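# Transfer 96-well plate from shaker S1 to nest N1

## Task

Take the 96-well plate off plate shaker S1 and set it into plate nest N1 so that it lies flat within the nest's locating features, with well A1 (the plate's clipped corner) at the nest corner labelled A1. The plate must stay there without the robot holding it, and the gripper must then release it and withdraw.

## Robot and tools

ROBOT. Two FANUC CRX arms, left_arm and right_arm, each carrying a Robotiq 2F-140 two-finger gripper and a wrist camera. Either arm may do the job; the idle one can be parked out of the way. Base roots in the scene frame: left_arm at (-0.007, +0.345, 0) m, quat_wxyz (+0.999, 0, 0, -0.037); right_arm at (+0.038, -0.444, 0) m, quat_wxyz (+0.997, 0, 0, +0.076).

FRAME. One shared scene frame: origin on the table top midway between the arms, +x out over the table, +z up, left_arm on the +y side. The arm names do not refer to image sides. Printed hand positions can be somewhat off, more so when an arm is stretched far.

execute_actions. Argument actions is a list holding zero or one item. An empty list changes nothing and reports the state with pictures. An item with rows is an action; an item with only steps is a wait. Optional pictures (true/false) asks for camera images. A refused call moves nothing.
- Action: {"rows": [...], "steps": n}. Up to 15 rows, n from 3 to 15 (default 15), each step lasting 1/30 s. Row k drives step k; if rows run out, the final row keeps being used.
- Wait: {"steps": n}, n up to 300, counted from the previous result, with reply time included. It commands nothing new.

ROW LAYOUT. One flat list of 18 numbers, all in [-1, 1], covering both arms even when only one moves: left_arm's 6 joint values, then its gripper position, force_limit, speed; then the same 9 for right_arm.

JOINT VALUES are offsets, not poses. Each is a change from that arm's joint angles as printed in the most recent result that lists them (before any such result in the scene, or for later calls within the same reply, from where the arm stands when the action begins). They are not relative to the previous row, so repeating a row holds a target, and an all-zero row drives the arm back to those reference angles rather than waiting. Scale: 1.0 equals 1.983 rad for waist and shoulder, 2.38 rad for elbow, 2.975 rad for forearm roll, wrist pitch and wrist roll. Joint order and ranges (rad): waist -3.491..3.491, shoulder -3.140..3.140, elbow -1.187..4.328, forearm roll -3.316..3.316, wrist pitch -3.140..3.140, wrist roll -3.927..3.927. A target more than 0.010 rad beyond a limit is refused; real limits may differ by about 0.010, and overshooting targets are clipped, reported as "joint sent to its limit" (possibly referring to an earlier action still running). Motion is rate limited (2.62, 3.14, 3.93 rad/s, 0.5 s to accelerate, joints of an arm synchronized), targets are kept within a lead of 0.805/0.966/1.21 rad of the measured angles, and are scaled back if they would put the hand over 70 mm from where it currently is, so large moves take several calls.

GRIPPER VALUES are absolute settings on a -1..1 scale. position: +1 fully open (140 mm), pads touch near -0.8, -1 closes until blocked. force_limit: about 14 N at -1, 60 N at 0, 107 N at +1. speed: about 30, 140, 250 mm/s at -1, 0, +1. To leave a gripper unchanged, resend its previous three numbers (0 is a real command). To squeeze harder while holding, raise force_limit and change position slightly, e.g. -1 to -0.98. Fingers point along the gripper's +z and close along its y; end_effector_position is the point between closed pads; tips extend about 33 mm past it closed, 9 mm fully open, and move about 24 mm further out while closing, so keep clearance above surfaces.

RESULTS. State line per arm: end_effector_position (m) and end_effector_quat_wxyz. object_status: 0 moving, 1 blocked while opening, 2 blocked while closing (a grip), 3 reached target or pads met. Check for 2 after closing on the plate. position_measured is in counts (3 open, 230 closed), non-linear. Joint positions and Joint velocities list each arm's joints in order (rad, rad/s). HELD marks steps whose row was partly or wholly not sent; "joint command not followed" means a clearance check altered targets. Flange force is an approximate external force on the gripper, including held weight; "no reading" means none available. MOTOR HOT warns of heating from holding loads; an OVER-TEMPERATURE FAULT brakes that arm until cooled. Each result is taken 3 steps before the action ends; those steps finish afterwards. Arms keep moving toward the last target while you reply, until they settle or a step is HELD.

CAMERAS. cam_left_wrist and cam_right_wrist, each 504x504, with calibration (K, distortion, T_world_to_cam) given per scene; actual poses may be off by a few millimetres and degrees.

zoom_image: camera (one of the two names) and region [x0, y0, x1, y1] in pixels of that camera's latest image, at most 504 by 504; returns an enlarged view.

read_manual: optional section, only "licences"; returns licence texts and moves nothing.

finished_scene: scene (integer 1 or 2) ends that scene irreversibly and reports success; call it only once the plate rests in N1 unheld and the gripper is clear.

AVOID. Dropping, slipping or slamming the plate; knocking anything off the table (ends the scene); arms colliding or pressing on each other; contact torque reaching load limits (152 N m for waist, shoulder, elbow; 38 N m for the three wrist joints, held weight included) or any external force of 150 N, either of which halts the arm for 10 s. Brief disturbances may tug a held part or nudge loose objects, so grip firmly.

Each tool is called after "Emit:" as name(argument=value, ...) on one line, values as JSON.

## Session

Emit:
execute_actions(actions=[])

Scene clock: 0.00 s of 8400.00 s.
left_arm: end_effector_position=(+0.1531, -0.3497, +0.2902) position_measured=3 object_status=3 end_effector_quat_wxyz=(+0.494, -0.236, +0.831, -0.095) | right_arm: end_effector_position=(+0.5307, -0.3692, +0.2725) position_measured=3 object_status=3 end_effector_quat_wxyz=(-0.000, +0.997, +0.075, -0.001)
Joint positions: left_arm=[-1.619  0.784  1.026 -1.098 -1.869  0.352] | right_arm=[ 0.262  0.131  0.218 -0.001 -1.66   1.307]
Joint velocities: left_arm=[-0.001  0.     0.     0.     0.    -0.   ] | right_arm=[-0.     0.    -0.    -0.001 -0.     0.001]
Flange force (N, the push that the arm receives, along the gripper's own x y z axes): no reading
camera_calibration (this result's frames):
cam_left_wrist: T_world_to_cam=[[-0.46075, 0.684037, -0.565511, 0.465857], [-0.100583, 0.592824, 0.799026, -0.00990759], [0.881812, 0.425032, -0.204341, 0.252426], [0, 0, 0, 1]] pos_world=[-0.00894544, -0.420079, 0.322944]

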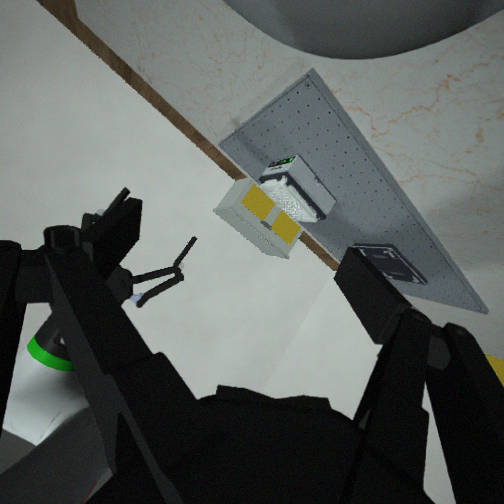

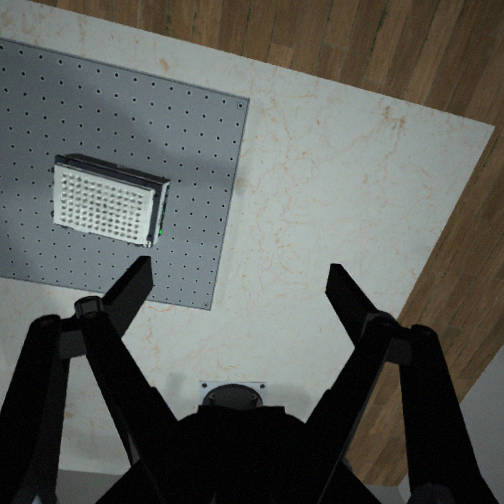

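Emit:
execute_actions(actions=[{"rows":[[0,-0.3,-0.3,0,0,0,0.6,0,0,0,0,0,0,0,0,1,0,0]]}])

Emit:
execute_actions(actions=[{"steps":10}])

Emit:
zoom_image(camera="cam_right_wrist", region=[40,140,200,270])

Emit:
zoom_image(camera="cam_left_wrist", region=[330,220,450,300])

Scene clock: 0.57 s of 8400.00 s.
left_arm: end_effector_position=(+0.1645, -0.2576, +0.3349) position_measured=53 object_status=0 end_effector_quat_wxyz=(+0.503, -0.223, +0.832, -0.075) | right_arm: end_effector_position=(+0.5307, -0.3692, +0.2725) position_measured=3 object_status=3 end_effector_quat_wxyz=(-0.000, +0.997, +0.075, -0.001)
Joint positions: left_arm=[-1.619  0.528  0.719 -1.098 -1.869  0.352] | right_arm=[ 0.262  0.131  0.218 -0.001 -1.66   1.307]
Joint velocities: left_arm=[-0.    -0.909 -1.091 -0.    -0.     0.   ] | right_arm=[-0.    -0.001 -0.001 -0.001 -0.     0.   ]
Flange force (N, the push that the arm receives, along the gripper's own x y z axes): left_arm=[-7.7 9.4 2.5] | right_arm=[3.6 -3.3 -1.2]
Steps of this call (steps 1 to 5: nothing new was sent; steps 6 to 17: the first 12 steps of this action). Readings (joint positions | what the end effector reports):
6: left_arm=[-1.619 0.784 1.026 -1.098 -1.869 0.352] | right_arm=[0.262 0.131 0.218 -0.001 -1.660 1.307] | left_arm position_measured=3 object_status=0 | right_arm position_measured=3 object_status=3
7: left_arm=[-1.619 0.782 1.024 -1.098 -1.869 0.352] | right_arm=[0.262 0.131 0.218 -0.001 -1.660 1.307] | left_arm position_measured=5 object_status=0 | right_arm position_measured=3 object_status=3
9: left_arm=[-1.619 0.761 0.999 -1.098 -1.869 0.352] | right_arm=[0.262 0.131 0.218 -0.001 -1.660 1.307] | left_arm position_measured=20 object_status=0 | right_arm position_measured=3 object_status=3
13: left_arm=[-1.619 0.653 0.869 -1.098 -1.869 0.352] | right_arm=[0.262 0.131 0.218 -0.001 -1.660 1.307] | left_arm position_measured=50 object_status=0 | right_arm position_measured=3 object_status=3
17: the state above

Scene clock: 0.90 s of 8400.00 s.
left_arm: end_effector_position=(+0.1797, -0.1344, +0.3581) position_measured=53 object_status=3 end_effector_quat_wxyz=(+0.512, -0.208, +0.832, -0.051) | right_arm: end_effector_position=(+0.5307, -0.3692, +0.2725) position_measured=3 object_status=3 end_effector_quat_wxyz=(-0.000, +0.997, +0.075, -0.001)
Joint positions: left_arm=[-1.619  0.234  0.366 -1.098 -1.869  0.352] | right_arm=[ 0.262  0.131  0.218 -0.001 -1.66   1.307]
Joint velocities: left_arm=[-0.001 -0.653 -0.786  0.     0.    -0.   ] | right_arm=[ 0.     0.001 -0.001  0.     0.001  0.002]
Flange force (N, the push that the arm receives, along the gripper's own x y z axes): left_arm=[-19.1 28.5 6.8] | right_arm=[1.0 -5.4 1.1]
Kept back: nothing.
Steps of this call (steps 1 to 3: the last 3 steps of your previous action; steps 4 to 10: the robot went on to your last target). Readings (joint positions | what the end effector reports):
1: left_arm=[-1.619 0.498 0.683 -1.098 -1.869 0.352] | right_arm=[0.262 0.131 0.218 -0.001 -1.660 1.307] | left_arm position_measured=53 object_status=0 | right_arm position_measured=3 object_status=3
2: left_arm=[-1.619 0.467 0.646 -1.098 -1.869 0.352] | right_arm=[0.262 0.131 0.218 -0.001 -1.660 1.307] | left_arm position_measured=53 object_status=3 | right_arm position_measured=3 object_status=3
4: left_arm=[-1.619 0.406 0.573 -1.098 -1.869 0.352] | right_arm=[0.262 0.131 0.218 -0.001 -1.660 1.307] | left_arm position_measured=53 object_status=3 | right_arm position_measured=3 object_status=3
8: left_arm=[-1.619 0.287 0.430 -1.098 -1.869 0.352] | right_arm=[0.262 0.131 0.218 -0.001 -1.660 1.307] | left_arm position_measured=53 object_status=3 | right_arm position_measured=3 object_status=3
10: the state above

Region (40, 140, 200, 270) of cam_right_wrist's 504x504 image, scaled by 3.150, with more detail than that image has; it fills the top 410 rows of this view, and the rest is white.

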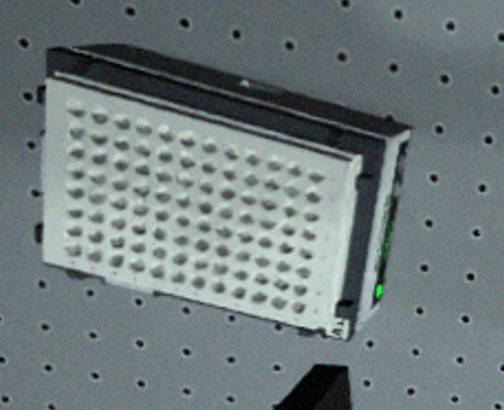

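Region (330, 220, 450, 300) of cam_left_wrist's 504x504 image, scaled by 4.200, with more detail than that image has.

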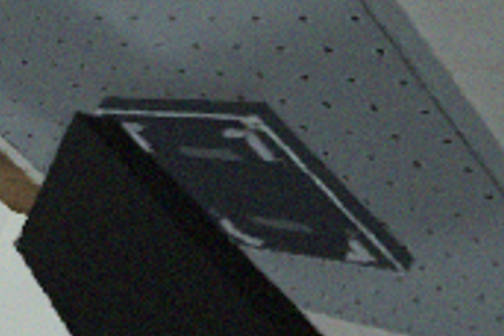

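Emit:
execute_actions(actions=[{"rows":[[0.5436,0.2637,0.1866,0.369,0.0824,0.058,0.6,0,0,-0.4,0,0,0,0,0,1,0,0]]}])

Emit:
execute_actions(actions=[{"steps":35}], pictures=true)

Emit:
zoom_image(camera="cam_left_wrist", region=[120,70,372,322])

Scene clock: 1.47 s of 8400.00 s.
left_arm: end_effector_position=(+0.2142, -0.1548, +0.2670) position_measured=53 object_status=3 end_effector_quat_wxyz=(+0.376, -0.307, +0.874, +0.008) | right_arm: end_effector_position=(+0.5348, -0.4848, +0.2725) position_measured=3 object_status=3 end_effector_quat_wxyz=(-0.000, +0.999, -0.041, -0.001)
Joint positions: left_arm=[-1.356  0.357  0.459 -0.772 -1.796  0.403] | right_arm=[ 0.03   0.131  0.218 -0.001 -1.66   1.307]
Joint velocities: left_arm=[1.013 0.552 0.484 1.058 0.237 0.167] | right_arm=[-0.803 -0.    -0.    -0.001 -0.    -0.002]
Flange force (N, the push that the arm receives, along the gripper's own x y z axes): left_arm=[4.1 2.3 -3.5] | right_arm=[6.1 -5.5 -0.8]
Steps of this call (steps 1 to 5: the robot went on to your last target; steps 6 to 17: the first 12 steps of this action). Readings (joint positions | what the end effector reports):
6: left_arm=[-1.619 0.190 0.312 -1.098 -1.869 0.352] | right_arm=[0.262 0.131 0.218 -0.001 -1.660 1.307] | left_arm position_measured=53 object_status=3 | right_arm position_measured=3 object_status=3
7: left_arm=[-1.617 0.190 0.313 -1.095 -1.869 0.352] | right_arm=[0.260 0.131 0.218 -0.001 -1.660 1.307] | left_arm position_measured=53 object_status=3 | right_arm position_measured=3 object_status=3
9: left_arm=[-1.596 0.204 0.325 -1.066 -1.862 0.357] | right_arm=[0.239 0.131 0.218 -0.001 -1.660 1.307] | left_arm position_measured=53 object_status=3 | right_arm position_measured=3 object_status=3
13: left_arm=[-1.489 0.277 0.389 -0.924 -1.830 0.379] | right_arm=[0.138 0.131 0.218 -0.001 -1.660 1.307] | left_arm position_measured=53 object_status=3 | right_arm position_measured=3 object_status=3
17: the state above

Scene clock: 2.63 s of 8400.00 s.
left_arm: end_effector_position=(+0.4984, -0.1714, +0.1494) position_measured=53 object_status=3 end_effector_quat_wxyz=(-0.000, +0.674, -0.739, +0.000) | right_arm: end_effector_position=(+0.4373, -0.7427, +0.2725) position_measured=3 object_status=3 end_effector_quat_wxyz=(-0.001, +0.949, -0.316, -0.001)
Joint positions: left_arm=[-0.541  0.757  0.81   0.    -1.624  0.525] | right_arm=[-0.531  0.131  0.218 -0.001 -1.66   1.307]
Joint velocities: left_arm=[ 0.     0.001  0.001 -0.     0.    -0.   ] | right_arm=[-0.001 -0.    -0.     0.001  0.     0.   ]
Flange force (N, the push that the arm receives, along the gripper's own x y z axes): left_arm=[-10.3 12.2 2.9] | right_arm=[1.6 -5.9 -0.3]
Kept back: nothing.
Steps of this call (steps 1 to 3: the last 3 steps of your previous action; steps 4 to 35: the robot went on to your last target). Readings (joint positions | what the end effector reports):
1: left_arm=[-1.321 0.375 0.475 -0.736 -1.788 0.409] | right_arm=[0.002 0.131 0.218 -0.001 -1.660 1.307] | left_arm position_measured=53 object_status=3 | right_arm position_measured=3 object_status=3
2: left_arm=[-1.287 0.393 0.490 -0.702 -1.780 0.414] | right_arm=[-0.025 0.131 0.218 -0.001 -1.660 1.307] | left_arm position_measured=53 object_status=3 | right_arm position_measured=3 object_status=3
4: left_arm=[-1.218 0.426 0.520 -0.637 -1.766 0.425] | right_arm=[-0.079 0.131 0.218 -0.001 -1.660 1.307] | left_arm position_measured=53 object_status=3 | right_arm position_measured=3 object_status=3
8: left_arm=[-1.082 0.493 0.578 -0.509 -1.737 0.445] | right_arm=[-0.188 0.131 0.218 -0.001 -1.660 1.307] | left_arm position_measured=53 object_status=3 | right_arm position_measured=3 object_status=3
35: the state above
camera_calibration (this result's frames):
cam_left_wrist: T_world_to_cam=[[-0.976713, -0.20323, 0.0687621, 0.433679], [-0.153734, 0.886502, 0.43644, 0.16255], [-0.149656, 0.415705, -0.897102, 0.45937], [0, 0, 0, 1]] pos_world=[0.517317, -0.246927, 0.311338]
cam_right_wrist: T_world_to_cam=[[-0.525672, -0.850567, 0.0142846, -0.410172], [-0.78212, 0.489838, 0.385159, 0.625575], [-0.334601, 0.191295, -0.92274, 0.744289], [0, 0, 0, 1]] pos_world=[0.522699, -0.797689, 0.451698]

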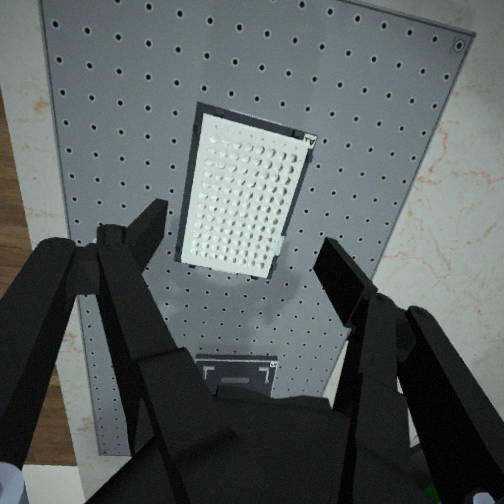

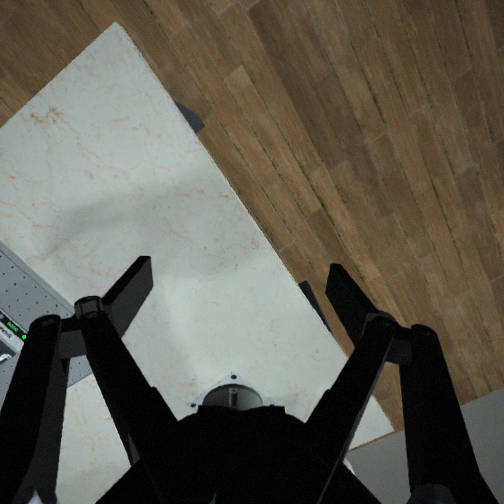

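Region (120, 70, 372, 322) of cam_left_wrist's 504x504 image, scaled by 2.000, with more detail than that image has.

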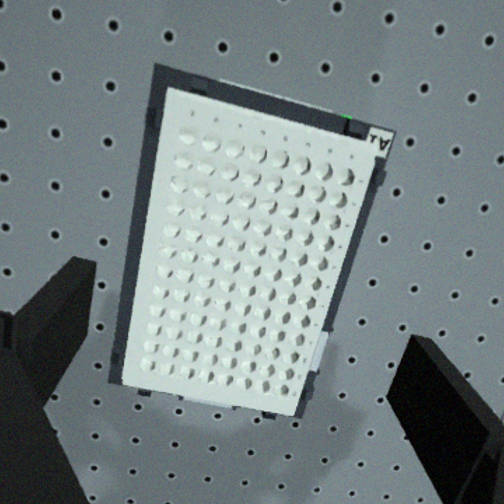

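Emit:
execute_actions(actions=[{"rows":[[-0.004,0.0129,-0.024,0,0.0278,-0.0007,0.45,0,0,0,0,0,0,0,0,1,0,0]]}], pictures=true)

Emit:
zoom_image(camera="cam_left_wrist", region=[120,90,372,342])

Emit:
zoom_image(camera="cam_left_wrist", region=[170,340,310,430])

Scene clock: 3.30 s of 8400.00 s.
left_arm: end_effector_position=(+0.5008, -0.1801, +0.1068) position_measured=72 object_status=3 end_effector_quat_wxyz=(-0.000, +0.671, -0.742, +0.000) | right_arm: end_effector_position=(+0.4373, -0.7427, +0.2725) position_measured=3 object_status=3 end_effector_quat_wxyz=(-0.001, +0.949, -0.316, -0.001)
Joint positions: left_arm=[-0.549  0.783  0.754  0.    -1.541  0.523] | right_arm=[-0.531  0.131  0.218 -0.001 -1.66   1.307]
Joint velocities: left_arm=[-0.001 -0.001  0.001 -0.     0.001 -0.001] | right_arm=[ 0.     0.001  0.001 -0.001  0.001 -0.   ]
Flange force (N, the push that the arm receives, along the gripper's own x y z axes): left_arm=[-9.5 13.2 2.3] | right_arm=[1.9 -5.4 -0.1]
Steps of this call (steps 1 to 8: the robot went on to your last target; steps 9 to 20: the first 12 steps of this action). Readings (joint positions | what the end effector reports):
9: left_arm=[-0.541 0.757 0.810 0.000 -1.624 0.525] | right_arm=[-0.531 0.131 0.218 -0.001 -1.660 1.307] | left_arm position_measured=53 object_status=0 | right_arm position_measured=3 object_status=3
10: left_arm=[-0.541 0.758 0.809 0.000 -1.620 0.525] | right_arm=[-0.531 0.131 0.218 -0.001 -1.660 1.307] | left_arm position_measured=55 object_status=0 | right_arm position_measured=3 object_status=3
12: left_arm=[-0.544 0.767 0.788 0.000 -1.589 0.525] | right_arm=[-0.531 0.131 0.218 -0.001 -1.660 1.307] | left_arm position_measured=70 object_status=0 | right_arm position_measured=3 object_status=3
16: left_arm=[-0.549 0.783 0.754 0.000 -1.541 0.523] | right_arm=[-0.531 0.131 0.218 -0.001 -1.660 1.307] | left_arm position_measured=72 object_status=0 | right_arm position_measured=3 object_status=3
20: the state above
camera_calibration (this result's frames):
cam_left_wrist: T_world_to_cam=[[-0.978704, -0.193486, 0.068562, 0.439978], [-0.145019, 0.8881, 0.436174, 0.185188], [-0.145284, 0.416942, -0.897247, 0.423145], [0, 0, 0, 1]] pos_world=[0.51894, -0.255762, 0.268725]
cam_right_wrist: T_world_to_cam=[[-0.525679, -0.850563, 0.0142844, -0.41017], [-0.782115, 0.489845, 0.385159, 0.625578], [-0.334599, 0.191298, -0.92274, 0.744291], [0, 0, 0, 1]] pos_world=[0.522696, -0.797693, 0.451698]

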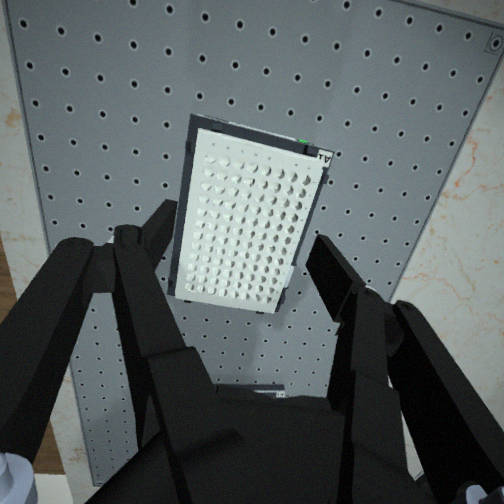

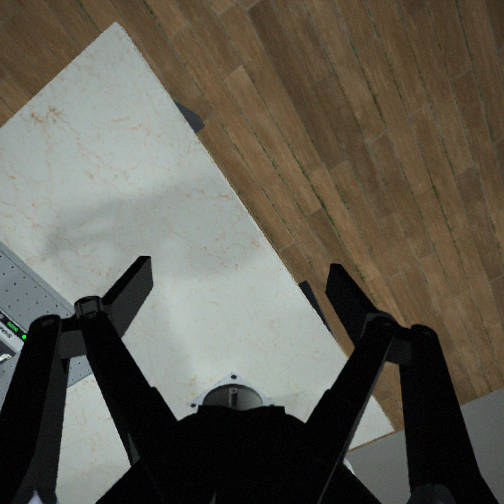

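Region (120, 90, 372, 342) of cam_left_wrist's 504x504 image, scaled by 2.000, with more detail than that image has.

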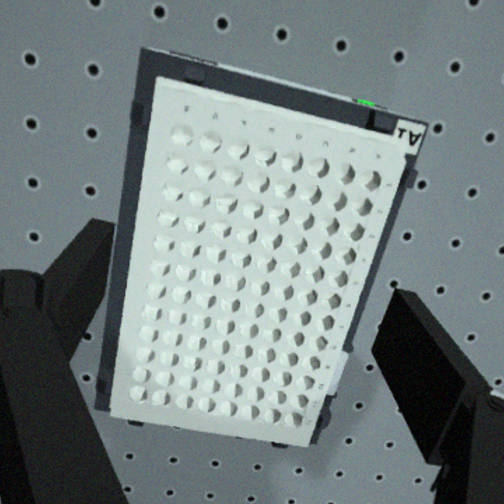

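Region (170, 340, 310, 430) of cam_left_wrist's 504x504 image, scaled by 3.600, with more detail than that image has; it fills the top 324 rows of this view, and the rest is white.

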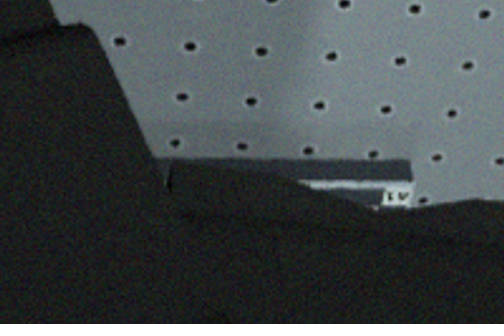

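Emit:
execute_actions(actions=[{"rows":[[0.0012,0.0035,0.0049,0,-0.0016,-0.0008,-1,0,-0.6,0,0,0,0,0,0,1,0,0]]}])

Emit:
execute_actions(actions=[{"steps":6}], pictures=true)

Scene clock: 3.80 s of 8400.00 s.
left_arm: end_effector_position=(+0.5037, -0.1801, +0.1069) position_measured=110 object_status=0 end_effector_quat_wxyz=(-0.000, +0.671, -0.742, +0.000) | right_arm: end_effector_position=(+0.4373, -0.7427, +0.2725) position_measured=3 object_status=3 end_effector_quat_wxyz=(-0.001, +0.949, -0.316, -0.001)
Joint positions: left_arm=[-0.547  0.789  0.765  0.    -1.546  0.52 ] | right_arm=[-0.531  0.131  0.218 -0.001 -1.66   1.307]
Joint velocities: left_arm=[ 0.    -0.001 -0.     0.    -0.     0.   ] | right_arm=[-0.    -0.    -0.    -0.002  0.001 -0.   ]
Flange force (N, the push that the arm receives, along the gripper's own x y z axes): left_arm=[-7.7 11.9 -15.6] | right_arm=[6.0 -4.5 -2.3]
Steps of this call (steps 1 to 3: the last 3 steps of your previous action; steps 4 to 15: the first 12 steps of this action). Readings (joint positions | what the end effector reports):
4: left_arm=[-0.549 0.783 0.753 0.000 -1.541 0.523] | right_arm=[-0.531 0.131 0.218 -0.001 -1.660 1.307] | left_arm position_measured=72 object_status=0 | right_arm position_measured=3 object_status=3
5: left_arm=[-0.549 0.784 0.755 0.000 -1.541 0.522] | right_arm=[-0.531 0.131 0.218 -0.001 -1.660 1.307] | left_arm position_measured=73 object_status=0 | right_arm position_measured=3 object_status=3
7: left_arm=[-0.547 0.789 0.763 0.000 -1.545 0.521] | right_arm=[-0.531 0.131 0.218 -0.001 -1.660 1.307] | left_arm position_measured=81 object_status=0 | right_arm position_measured=3 object_status=3
11: left_arm=[-0.547 0.789 0.765 0.000 -1.546 0.520] | right_arm=[-0.531 0.131 0.218 -0.001 -1.660 1.307] | left_arm position_measured=97 object_status=0 | right_arm position_measured=3 object_status=3
15: the state above

Scene clock: 4.00 s of 8400.00 s.
left_arm: end_effector_position=(+0.5037, -0.1800, +0.1069) position_measured=110 object_status=2 end_effector_quat_wxyz=(-0.000, +0.671, -0.742, +0.000) | right_arm: end_effector_position=(+0.4373, -0.7427, +0.2725) position_measured=3 object_status=3 end_effector_quat_wxyz=(-0.001, +0.949, -0.316, -0.001)
Joint positions: left_arm=[-0.547  0.789  0.765  0.    -1.546  0.52 ] | right_arm=[-0.531  0.131  0.218 -0.001 -1.66   1.307]
Joint velocities: left_arm=[ 0.001  0.001 -0.001 -0.    -0.    -0.   ] | right_arm=[-0.    -0.    -0.     0.002  0.    -0.001]
Flange force (N, the push that the arm receives, along the gripper's own x y z axes): left_arm=[-10.8 16.4 -15.3] | right_arm=[4.2 -3.7 -0.9]
Kept back: nothing.
Steps of this call (steps 1 to 3: the last 3 steps of your previous action; steps 4 to 6: the robot went on to your last target). Readings (joint positions | what the end effector reports):
1: left_arm=[-0.547 0.789 0.765 0.000 -1.546 0.520] | right_arm=[-0.531 0.131 0.218 -0.001 -1.660 1.307] | left_arm position_measured=110 object_status=0 | right_arm position_measured=3 object_status=3
2: left_arm=[-0.547 0.789 0.765 0.000 -1.546 0.520] | right_arm=[-0.531 0.131 0.218 -0.001 -1.660 1.307] | left_arm position_measured=110 object_status=0 | right_arm position_measured=3 object_status=3
4: left_arm=[-0.547 0.789 0.765 0.000 -1.546 0.520] | right_arm=[-0.531 0.131 0.218 -0.001 -1.660 1.307] | left_arm position_measured=110 object_status=0 | right_arm position_measured=3 object_status=3
6: the state above
camera_calibration (this result's frames):
cam_left_wrist: T_world_to_cam=[[-0.978703, -0.193485, 0.0685915, 0.442814], [-0.145, 0.888089, 0.436204, 0.185536], [-0.145314, 0.416968, -0.89723, 0.423658], [0, 0, 0, 1]] pos_world=[0.52185, -0.255746, 0.268814]
cam_right_wrist: T_world_to_cam=[[-0.525679, -0.850563, 0.0142844, -0.41017], [-0.782116, 0.489844, 0.385159, 0.625578], [-0.334599, 0.191298, -0.92274, 0.744291], [0, 0, 0, 1]] pos_world=[0.522696, -0.797693, 0.451698]

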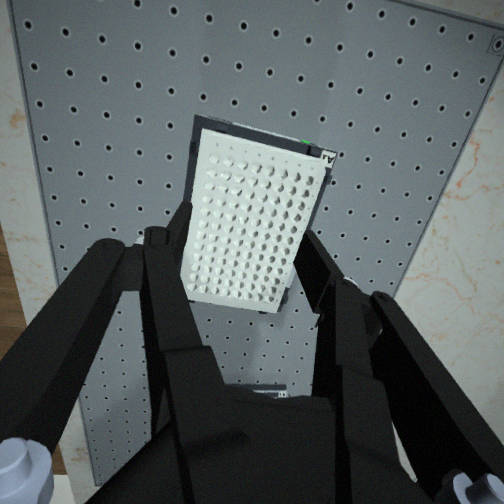

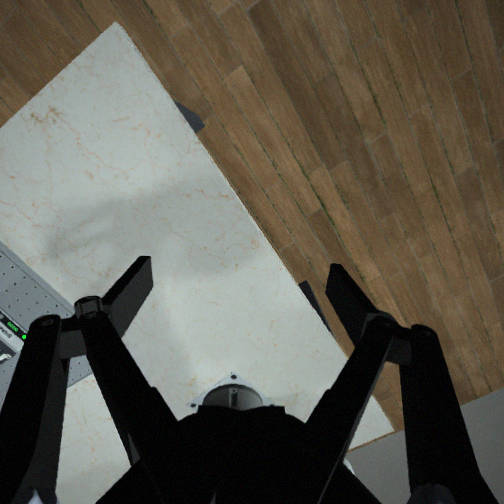

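Emit:
execute_actions(actions=[{"rows":[[0,0,0.03,0,-0.024,0,-1,0,-0.6,0,0,0,0,0,0,1,0,0]],"steps":10}])

Emit:
execute_actions(actions=[{"rows":[[0.2337,-0.2903,-0.39,0,0.1182,-0.1118,-1,0,-0.6,0,0,0,0,0,0,1,0,0]]}])

Emit:
execute_actions(actions=[{"steps":24}], pictures=true)

Emit:
zoom_image(camera="cam_left_wrist", region=[160,60,360,260])

Scene clock: 4.53 s of 8400.00 s.
left_arm: end_effector_position=(+0.5037, -0.1799, +0.1369) position_measured=111 object_status=2 end_effector_quat_wxyz=(-0.000, +0.671, -0.742, +0.001) | right_arm: end_effector_position=(+0.4373, -0.7427, +0.2725) position_measured=3 object_status=3 end_effector_quat_wxyz=(-0.001, +0.949, -0.316, -0.001)
Joint positions: left_arm=[-0.547  0.789  0.835  0.    -1.615  0.52 ] | right_arm=[-0.531  0.131  0.218 -0.001 -1.66   1.307]
Joint velocities: left_arm=[-0.001 -0.002  0.131 -0.    -0.138  0.   ] | right_arm=[-0.     0.001 -0.001 -0.     0.     0.   ]
Flange force (N, the push that the arm receives, along the gripper's own x y z axes): left_arm=[-15.3 19.6 -15.4] | right_arm=[4.6 -2.9 -0.8]
Steps of this call (steps 1 to 9: the robot went on to your last target; steps 10 to 16: the first 7 steps of this action). Readings (joint positions | what the end effector reports):
10: left_arm=[-0.547 0.789 0.765 0.000 -1.546 0.520] | right_arm=[-0.531 0.131 0.218 -0.001 -1.660 1.307] | left_arm position_measured=110 object_status=2 | right_arm position_measured=3 object_status=3
11: left_arm=[-0.547 0.790 0.767 0.000 -1.548 0.520] | right_arm=[-0.531 0.131 0.218 -0.001 -1.660 1.307] | left_arm position_measured=110 object_status=2 | right_arm position_measured=3 object_status=3
13: left_arm=[-0.547 0.790 0.792 0.000 -1.573 0.520] | right_arm=[-0.531 0.131 0.218 -0.001 -1.660 1.307] | left_arm position_measured=111 object_status=2 | right_arm position_measured=3 object_status=3
16: the state above

Scene clock: 5.03 s of 8400.00 s.
left_arm: end_effector_position=(+0.5241, -0.0732, +0.1387) position_measured=111 object_status=2 end_effector_quat_wxyz=(-0.000, +0.686, -0.728, +0.001) | right_arm: end_effector_position=(+0.4373, -0.7427, +0.2725) position_measured=3 object_status=3 end_effector_quat_wxyz=(-0.001, +0.949, -0.316, -0.001)
Joint positions: left_arm=[-0.399  0.607  0.545  0.    -1.507  0.415] | right_arm=[-0.531  0.131  0.218 -0.001 -1.66   1.307]
Joint velocities: left_arm=[ 0.525 -0.652 -1.056 -0.     0.397 -0.375] | right_arm=[ 0.    -0.    -0.    -0.002  0.     0.   ]
Flange force (N, the push that the arm receives, along the gripper's own x y z axes): left_arm=[-8.1 8.9 0.3] | right_arm=[4.7 -4.9 -1.5]
Steps of this call (steps 1 to 3: the last 3 steps of your previous action; steps 4 to 15: the first 12 steps of this action, its rows measured from where the robot was after step 3). Readings (joint positions | what the end effector reports):
3: left_arm=[-0.547 0.790 0.836 0.000 -1.617 0.520] | right_arm=[-0.531 0.131 0.218 -0.001 -1.660 1.307] | left_arm position_measured=111 object_status=2 | right_arm position_measured=3 object_status=3
4: left_arm=[-0.547 0.790 0.837 0.000 -1.617 0.520] | right_arm=[-0.531 0.131 0.218 -0.001 -1.660 1.307] | left_arm position_measured=111 object_status=2 | right_arm position_measured=3 object_status=3
5: left_arm=[-0.545 0.788 0.835 0.000 -1.617 0.519] | right_arm=[-0.531 0.131 0.218 -0.001 -1.660 1.307] | left_arm position_measured=111 object_status=2 | right_arm position_measured=3 object_status=3
7: left_arm=[-0.533 0.772 0.812 0.000 -1.608 0.511] | right_arm=[-0.531 0.131 0.218 -0.001 -1.660 1.307] | left_arm position_measured=111 object_status=2 | right_arm position_measured=3 object_status=3
11: left_arm=[-0.470 0.695 0.688 0.000 -1.561 0.466] | right_arm=[-0.531 0.131 0.218 -0.001 -1.660 1.307] | left_arm position_measured=111 object_status=2 | right_arm position_measured=3 object_status=3
15: the state above

Scene clock: 5.83 s of 8400.00 s.
left_arm: end_effector_position=(+0.4634, +0.1390, +0.0999) position_measured=111 object_status=2 end_effector_quat_wxyz=(+0.000, +0.718, -0.696, -0.000) | right_arm: end_effector_position=(+0.4373, -0.7427, +0.2725) position_measured=3 object_status=3 end_effector_quat_wxyz=(-0.001, +0.949, -0.316, -0.001)
Joint positions: left_arm=[-0.083  0.214 -0.091  0.    -1.266  0.188] | right_arm=[-0.531  0.131  0.218 -0.001 -1.66   1.307]
Joint velocities: left_arm=[ 0.001 -0.001 -0.001  0.    -0.    -0.001] | right_arm=[ 0.    -0.     0.001  0.001  0.    -0.001]
Flange force (N, the push that the arm receives, along the gripper's own x y z axes): left_arm=[1.4 5.2 -2.6] | right_arm=[4.2 -4.3 0.9]
Kept back: nothing.
Steps of this call (steps 1 to 3: the last 3 steps of your previous action; steps 4 to 24: the robot went on to your last target). Readings (joint positions | what the end effector reports):
1: left_arm=[-0.382 0.585 0.509 0.000 -1.493 0.402] | right_arm=[-0.531 0.131 0.218 -0.001 -1.660 1.307] | left_arm position_measured=111 object_status=2 | right_arm position_measured=3 object_status=3
2: left_arm=[-0.364 0.563 0.473 0.000 -1.480 0.389] | right_arm=[-0.531 0.131 0.218 -0.001 -1.660 1.307] | left_arm position_measured=111 object_status=2 | right_arm position_measured=3 object_status=3
4: left_arm=[-0.328 0.518 0.402 0.000 -1.452 0.364] | right_arm=[-0.531 0.131 0.218 -0.001 -1.660 1.307] | left_arm position_measured=111 object_status=2 | right_arm position_measured=3 object_status=3
8: left_arm=[-0.256 0.429 0.257 0.000 -1.398 0.312] | right_arm=[-0.531 0.131 0.218 -0.001 -1.660 1.307] | left_arm position_measured=111 object_status=2 | right_arm position_measured=3 object_status=3
24: the state above
camera_calibration (this result's frames):
cam_left_wrist: T_world_to_cam=[[-0.945039, -0.319537, 0.0692631, 0.467382], [-0.259248, 0.861407, 0.436771, -0.0439576], [-0.199228, 0.39481, -0.896902, 0.306529], [0, 0, 0, 1]] pos_world=[0.491368, 0.0661907, 0.261754]
cam_right_wrist: T_world_to_cam=[[-0.525679, -0.850563, 0.0142845, -0.41017], [-0.782115, 0.489845, 0.385159, 0.625578], [-0.334599, 0.191298, -0.92274, 0.744291], [0, 0, 0, 1]] pos_world=[0.522696, -0.797693, 0.451698]

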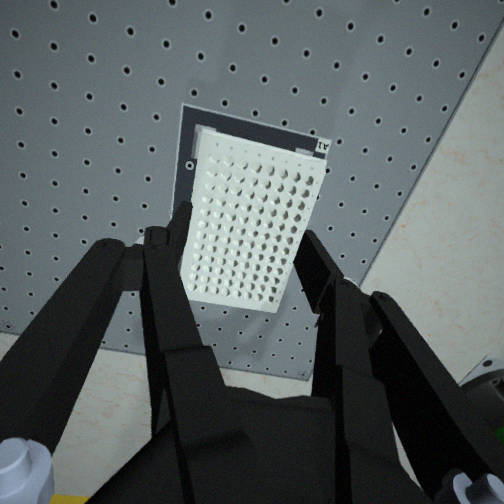

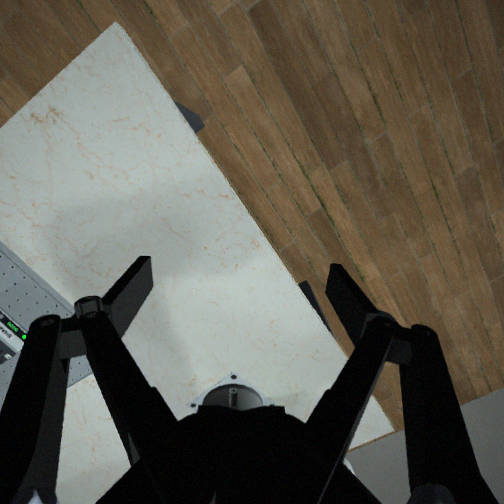

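Region (160, 60, 360, 260) of cam_left_wrist's 504x504 image, scaled by 2.520, with more detail than that image has.

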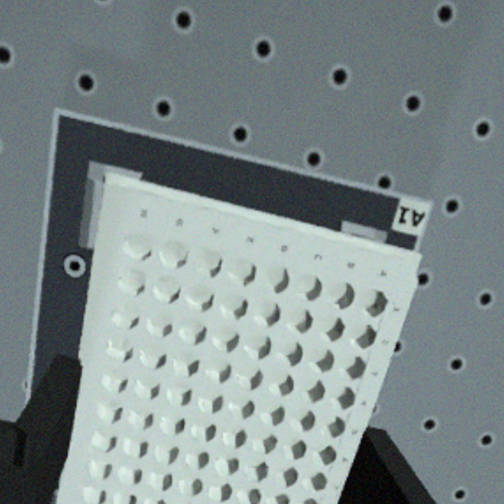

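Emit:
execute_actions(actions=[{"rows":[[0.0045,0.0122,-0.0144,0,0.0197,0.0037,-1,0,-0.6,0,0,0,0,0,0,1,0,0]],"steps":13}], pictures=true)

Emit:
zoom_image(camera="cam_left_wrist", region=[180,90,350,220])

Scene clock: 6.37 s of 8400.00 s.
left_arm: end_effector_position=(+0.4667, +0.1429, +0.0739) position_measured=111 object_status=2 end_effector_quat_wxyz=(+0.000, +0.725, -0.689, +0.000) | right_arm: end_effector_position=(+0.4373, -0.7427, +0.2725) position_measured=3 object_status=3 end_effector_quat_wxyz=(-0.001, +0.949, -0.316, -0.001)
Joint positions: left_arm=[-0.074  0.238 -0.126  0.    -1.207  0.199] | right_arm=[-0.531  0.131  0.218 -0.001 -1.66   1.307]
Joint velocities: left_arm=[ 0.001 -0.     0.001 -0.     0.     0.   ] | right_arm=[ 0.    -0.     0.001 -0.001  0.001  0.001]
Flange force (N, the push that the arm receives, along the gripper's own x y z axes): left_arm=[-1.0 6.8 -0.1] | right_arm=[2.9 -5.0 -0.8]
Steps of this call (steps 1 to 6: the robot went on to your last target; steps 7 to 16: the first 10 steps of this action). Readings (joint positions | what the end effector reports):
7: left_arm=[-0.083 0.214 -0.092 0.000 -1.266 0.188] | right_arm=[-0.531 0.131 0.218 -0.001 -1.660 1.307] | left_arm position_measured=111 object_status=2 | right_arm position_measured=3 object_status=3
8: left_arm=[-0.083 0.215 -0.093 0.000 -1.262 0.188] | right_arm=[-0.531 0.131 0.218 -0.001 -1.660 1.307] | left_arm position_measured=111 object_status=2 | right_arm position_measured=3 object_status=3
10: left_arm=[-0.078 0.227 -0.111 0.000 -1.233 0.193] | right_arm=[-0.531 0.131 0.218 -0.001 -1.660 1.307] | left_arm position_measured=111 object_status=2 | right_arm position_measured=3 object_status=3
14: left_arm=[-0.074 0.238 -0.126 0.000 -1.207 0.199] | right_arm=[-0.531 0.131 0.218 -0.001 -1.660 1.307] | left_arm position_measured=111 object_status=2 | right_arm position_measured=3 object_status=3
16: the state above
camera_calibration (this result's frames):
cam_left_wrist: T_world_to_cam=[[-0.93851, -0.338264, 0.0691082, 0.473197], [-0.276401, 0.856091, 0.436704, -0.0264443], [-0.206884, 0.390749, -0.896947, 0.286501], [0, 0, 0, 1]] pos_world=[0.496064, 0.0707543, 0.235823]
cam_right_wrist: T_world_to_cam=[[-0.525679, -0.850563, 0.0142845, -0.41017], [-0.782115, 0.489845, 0.385159, 0.625578], [-0.334599, 0.191298, -0.92274, 0.744291], [0, 0, 0, 1]] pos_world=[0.522696, -0.797693, 0.451698]

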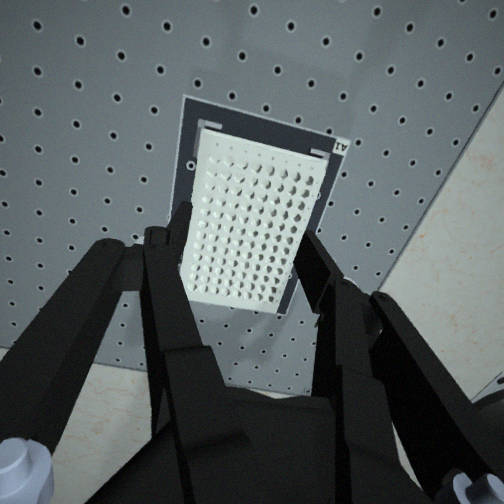

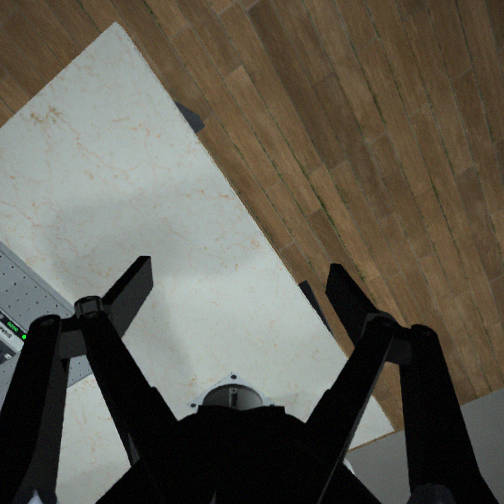

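Region (180, 90, 350, 220) of cam_left_wrist's 504x504 image, scaled by 2.965, with more detail than that image has; it fills the top 385 rows of this view, and the rest is white.

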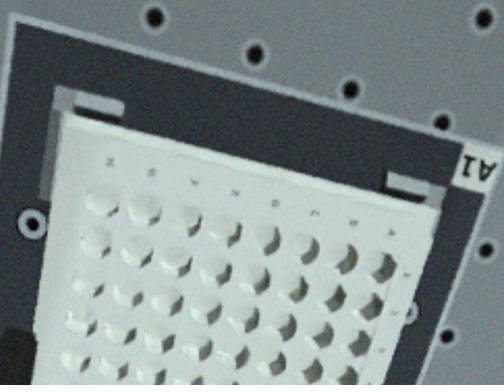

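Emit:
execute_actions(actions=[{"rows":[[-0.0004,-0.0022,-0.0023,0,0.0004,0.0003,-1,0,-0.6,0,0,0,0,0,0,1,0,0],[-0.0004,-0.0022,-0.0023,0,0.0004,0.0003,-1,0,-0.6,0,0,0,0,0,0,1,0,0],[-0.0004,0.0005,-0.0058,0,0.0049,0.0003,-1,0,-0.6,0,0,0,0,0,0,1,0,0]],"steps":13}], pictures=true)

Emit:
zoom_image(camera="cam_left_wrist", region=[180,90,350,220])

Scene clock: 6.87 s of 8400.00 s.
left_arm: end_effector_position=(+0.4646, +0.1429, +0.0679) position_measured=111 object_status=2 end_effector_quat_wxyz=(+0.000, +0.725, -0.689, -0.000) | right_arm: end_effector_position=(+0.4373, -0.7427, +0.2725) position_measured=3 object_status=3 end_effector_quat_wxyz=(-0.001, +0.949, -0.316, -0.001)
Joint positions: left_arm=[-0.075  0.239 -0.139  0.    -1.192  0.2  ] | right_arm=[-0.531  0.131  0.218 -0.001 -1.66   1.307]
Joint velocities: left_arm=[ 0.     0.    -0.     0.     0.001  0.   ] | right_arm=[-0.     0.    -0.001  0.001  0.    -0.001]
Flange force (N, the push that the arm receives, along the gripper's own x y z axes): left_arm=[-2.8 7.9 0.7] | right_arm=[4.2 -4.6 -1.2]
Steps of this call (steps 1 to 3: the last 3 steps of your previous action; steps 4 to 5: the robot went on to your last target; steps 6 to 15: the first 10 steps of this action). Readings (joint positions | what the end effector reports):
6: left_arm=[-0.074 0.238 -0.126 0.000 -1.207 0.199] | right_arm=[-0.531 0.131 0.218 -0.001 -1.660 1.307] | left_arm position_measured=111 object_status=2 | right_arm position_measured=3 object_status=3
7: left_arm=[-0.074 0.237 -0.128 0.000 -1.207 0.199] | right_arm=[-0.531 0.131 0.218 -0.001 -1.660 1.307] | left_arm position_measured=111 object_status=2 | right_arm position_measured=3 object_status=3
9: left_arm=[-0.075 0.235 -0.133 0.000 -1.203 0.200] | right_arm=[-0.531 0.131 0.218 -0.001 -1.660 1.307] | left_arm position_measured=111 object_status=2 | right_arm position_measured=3 object_status=3
13: left_arm=[-0.075 0.239 -0.139 0.000 -1.193 0.200] | right_arm=[-0.531 0.131 0.218 -0.001 -1.660 1.307] | left_arm position_measured=111 object_status=2 | right_arm position_measured=3 object_status=3
15: the state above
camera_calibration (this result's frames):
cam_left_wrist: T_world_to_cam=[[-0.938457, -0.338386, 0.0692275, 0.471602], [-0.276453, 0.856047, 0.436758, -0.0243282], [-0.207055, 0.390741, -0.896911, 0.280809], [0, 0, 0, 1]] pos_world=[0.493996, 0.070686, 0.229839]
cam_right_wrist: T_world_to_cam=[[-0.525679, -0.850563, 0.0142845, -0.41017], [-0.782115, 0.489845, 0.385159, 0.625578], [-0.334599, 0.191298, -0.92274, 0.744291], [0, 0, 0, 1]] pos_world=[0.522696, -0.797693, 0.451698]

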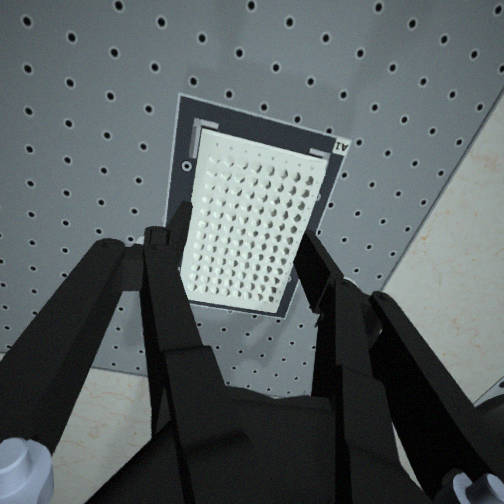

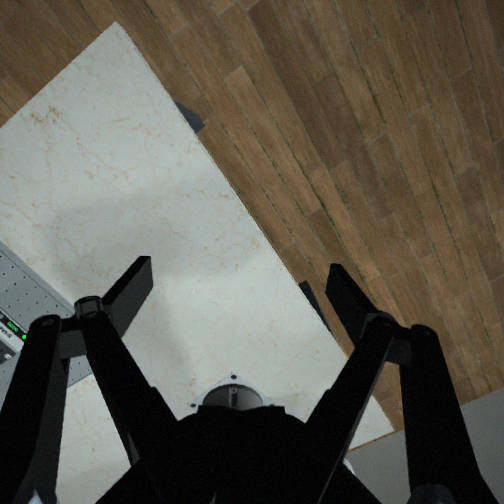

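Region (180, 90, 350, 220) of cam_left_wrist's 504x504 image, scaled by 2.965, with more detail than that image has; it fills the top 385 rows of this view, and the rest is white.

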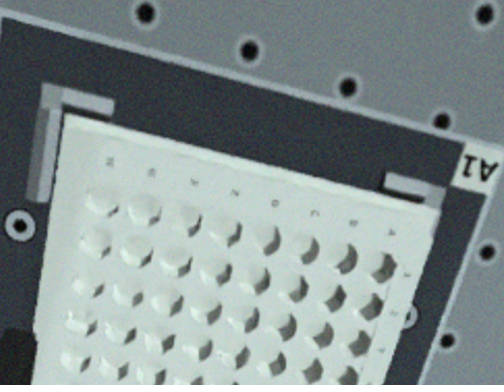

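Emit:
execute_actions(actions=[{"rows":[[-0.0002,0.001,0.0011,0,-0.0002,-0.001,-1,0,-0.6,0,0,0,0,0,0,1,0,0],[-0.0002,0.001,0.0011,0,-0.0002,-0.001,-1,0,-0.6,0,0,0,0,0,0,1,0,0],[-0.0002,0.0028,-0.0013,0,0.0029,-0.001,-1,0,-0.6,0,0,0,0,0,0,1,0,0]],"steps":13}], pictures=true)

Emit:
zoom_image(camera="cam_left_wrist", region=[180,90,350,220])

Scene clock: 7.37 s of 8400.00 s.
left_arm: end_effector_position=(+0.4654, +0.1426, +0.0640) position_measured=111 object_status=2 end_effector_quat_wxyz=(+0.000, +0.723, -0.690, +0.000) | right_arm: end_effector_position=(+0.4373, -0.7427, +0.2725) position_measured=3 object_status=3 end_effector_quat_wxyz=(-0.001, +0.949, -0.316, -0.001)
Joint positions: left_arm=[-0.075  0.245 -0.142  0.    -1.184  0.197] | right_arm=[-0.531  0.131  0.218 -0.001 -1.66   1.307]
Joint velocities: left_arm=[-0.     0.001  0.001  0.     0.001 -0.001] | right_arm=[ 0.    -0.    -0.     0.002 -0.    -0.001]
Flange force (N, the push that the arm receives, along the gripper's own x y z axes): left_arm=[-3.8 4.9 -3.2] | right_arm=[4.2 -4.6 -0.4]
Steps of this call (steps 1 to 3: the last 3 steps of your previous action; steps 4 to 5: the robot went on to your last target; steps 6 to 15: the first 10 steps of this action). Readings (joint positions | what the end effector reports):
6: left_arm=[-0.075 0.239 -0.140 0.000 -1.192 0.200] | right_arm=[-0.531 0.131 0.218 -0.001 -1.660 1.307] | left_arm position_measured=111 object_status=2 | right_arm position_measured=3 object_status=3
7: left_arm=[-0.075 0.240 -0.139 0.000 -1.192 0.199] | right_arm=[-0.531 0.131 0.218 -0.001 -1.660 1.307] | left_arm position_measured=111 object_status=2 | right_arm position_measured=3 object_status=3
9: left_arm=[-0.075 0.242 -0.139 0.000 -1.190 0.197] | right_arm=[-0.531 0.131 0.218 -0.001 -1.660 1.307] | left_arm position_measured=111 object_status=2 | right_arm position_measured=3 object_status=3
13: left_arm=[-0.075 0.244 -0.142 0.000 -1.184 0.197] | right_arm=[-0.531 0.131 0.218 -0.001 -1.660 1.307] | left_arm position_measured=111 object_status=2 | right_arm position_measured=3 object_status=3
15: the state above
camera_calibration (this result's frames):
cam_left_wrist: T_world_to_cam=[[-0.939587, -0.335266, 0.0690865, 0.472611], [-0.273678, 0.856971, 0.436694, -0.0235454], [-0.205614, 0.391405, -0.896953, 0.276827], [0, 0, 0, 1]] pos_world=[0.494535, 0.0702768, 0.225932]
cam_right_wrist: T_world_to_cam=[[-0.525679, -0.850563, 0.0142846, -0.41017], [-0.782115, 0.489845, 0.385159, 0.625578], [-0.334599, 0.191298, -0.92274, 0.744291], [0, 0, 0, 1]] pos_world=[0.522696, -0.797693, 0.451698]

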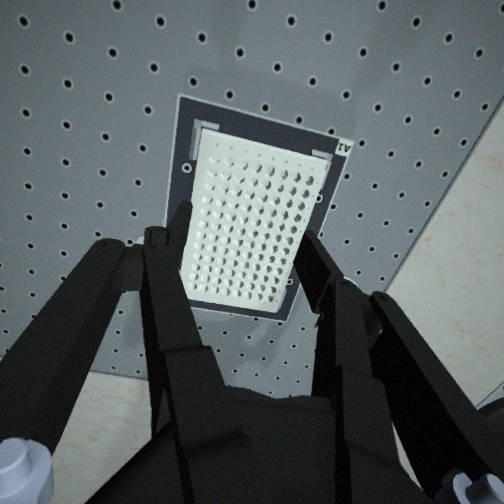

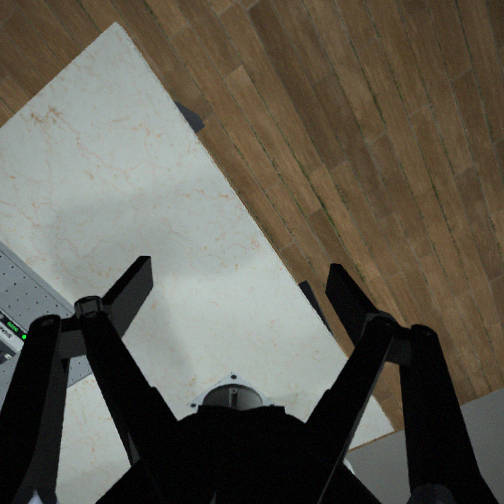

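Region (180, 90, 350, 220) of cam_left_wrist's 504x504 image, scaled by 2.965, with more detail than that image has; it fills the top 385 rows of this view, and the rest is white.

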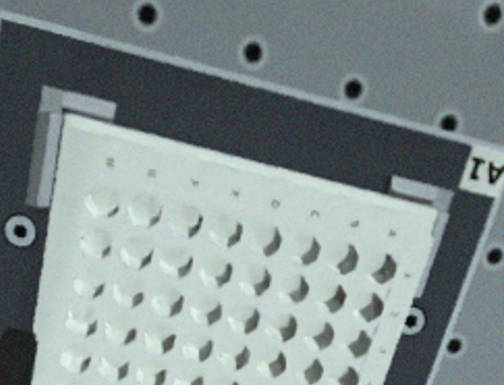

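Slight +x, +y shift and 1.5 mm down.

Emit:
execute_actions(actions=[{"rows":[[0.0004,0.0013,-0.0002,0,0.001,0,-1,0,-0.6,0,0,0,0,0,0,1,0,0]],"steps":11}], pictures=true)

Emit:
zoom_image(camera="cam_left_wrist", region=[180,90,350,220])

Scene clock: 7.73 s of 8400.00 s.
left_arm: end_effector_position=(+0.4660, +0.1428, +0.0626) position_measured=111 object_status=2 end_effector_quat_wxyz=(+0.000, +0.724, -0.690, +0.000) | right_arm: end_effector_position=(+0.4373, -0.7427, +0.2725) position_measured=3 object_status=3 end_effector_quat_wxyz=(-0.001, +0.949, -0.316, -0.001)
Joint positions: left_arm=[-0.075  0.247 -0.143  0.    -1.181  0.197] | right_arm=[-0.531  0.131  0.218 -0.001 -1.66   1.307]
Joint velocities: left_arm=[ 0.    -0.    -0.002 -0.     0.001 -0.   ] | right_arm=[-0.    -0.     0.     0.001  0.    -0.   ]
Flange force (N, the push that the arm receives, along the gripper's own x y z axes): left_arm=[-11.3 20.4 -41.1] | right_arm=[3.7 -5.4 -1.4]
Steps of this call (steps 1 to 3: the last 3 steps of your previous action; steps 4 to 11: the first 8 steps of this action). Readings (joint positions | what the end effector reports):
4: left_arm=[-0.075 0.245 -0.143 0.000 -1.184 0.197] | right_arm=[-0.531 0.131 0.218 -0.001 -1.660 1.307] | left_arm position_measured=111 object_status=2 | right_arm position_measured=3 object_status=3
5: left_arm=[-0.075 0.245 -0.143 0.000 -1.183 0.197] | right_arm=[-0.531 0.131 0.218 -0.001 -1.660 1.307] | left_arm position_measured=111 object_status=2 | right_arm position_measured=3 object_status=3
7: left_arm=[-0.075 0.247 -0.143 0.000 -1.181 0.197] | right_arm=[-0.531 0.131 0.218 -0.001 -1.660 1.307] | left_arm position_measured=111 object_status=2 | right_arm position_measured=3 object_status=3
11: the state above
camera_calibration (this result's frames):
cam_left_wrist: T_world_to_cam=[[-0.939361, -0.335903, 0.0690671, 0.4734], [-0.274268, 0.856786, 0.436686, -0.0226813], [-0.20586, 0.391262, -0.896959, 0.275759], [0, 0, 0, 1]] pos_world=[0.49524, 0.0705553, 0.224553]
cam_right_wrist: T_world_to_cam=[[-0.52568, -0.850563, 0.0142846, -0.41017], [-0.782115, 0.489845, 0.385159, 0.625578], [-0.334599, 0.191298, -0.92274, 0.744291], [0, 0, 0, 1]] pos_world=[0.522696, -0.797693, 0.451698]

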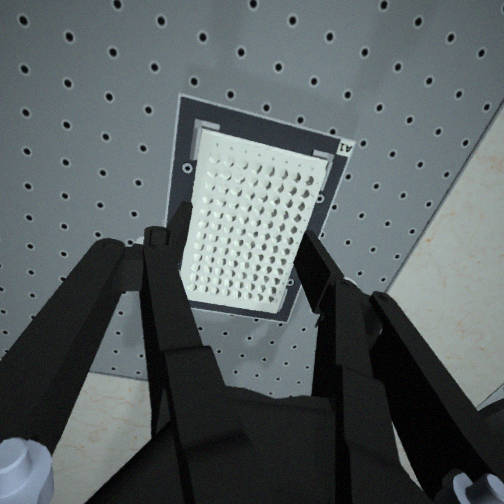

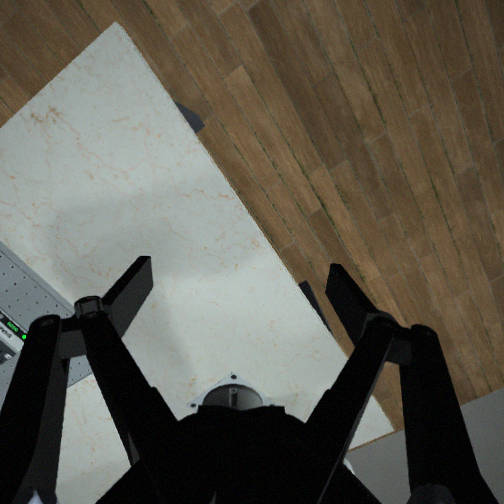

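Region (180, 90, 350, 220) of cam_left_wrist's 504x504 image, scaled by 2.965, with more detail than that image has; it fills the top 385 rows of this view, and the rest is white.

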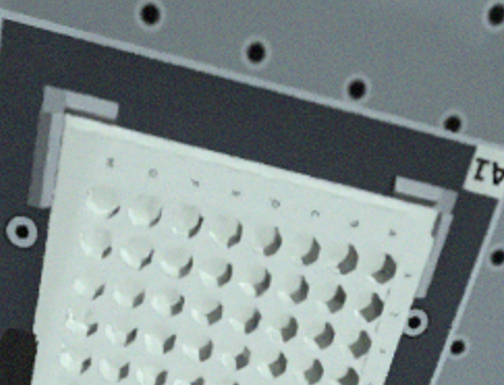

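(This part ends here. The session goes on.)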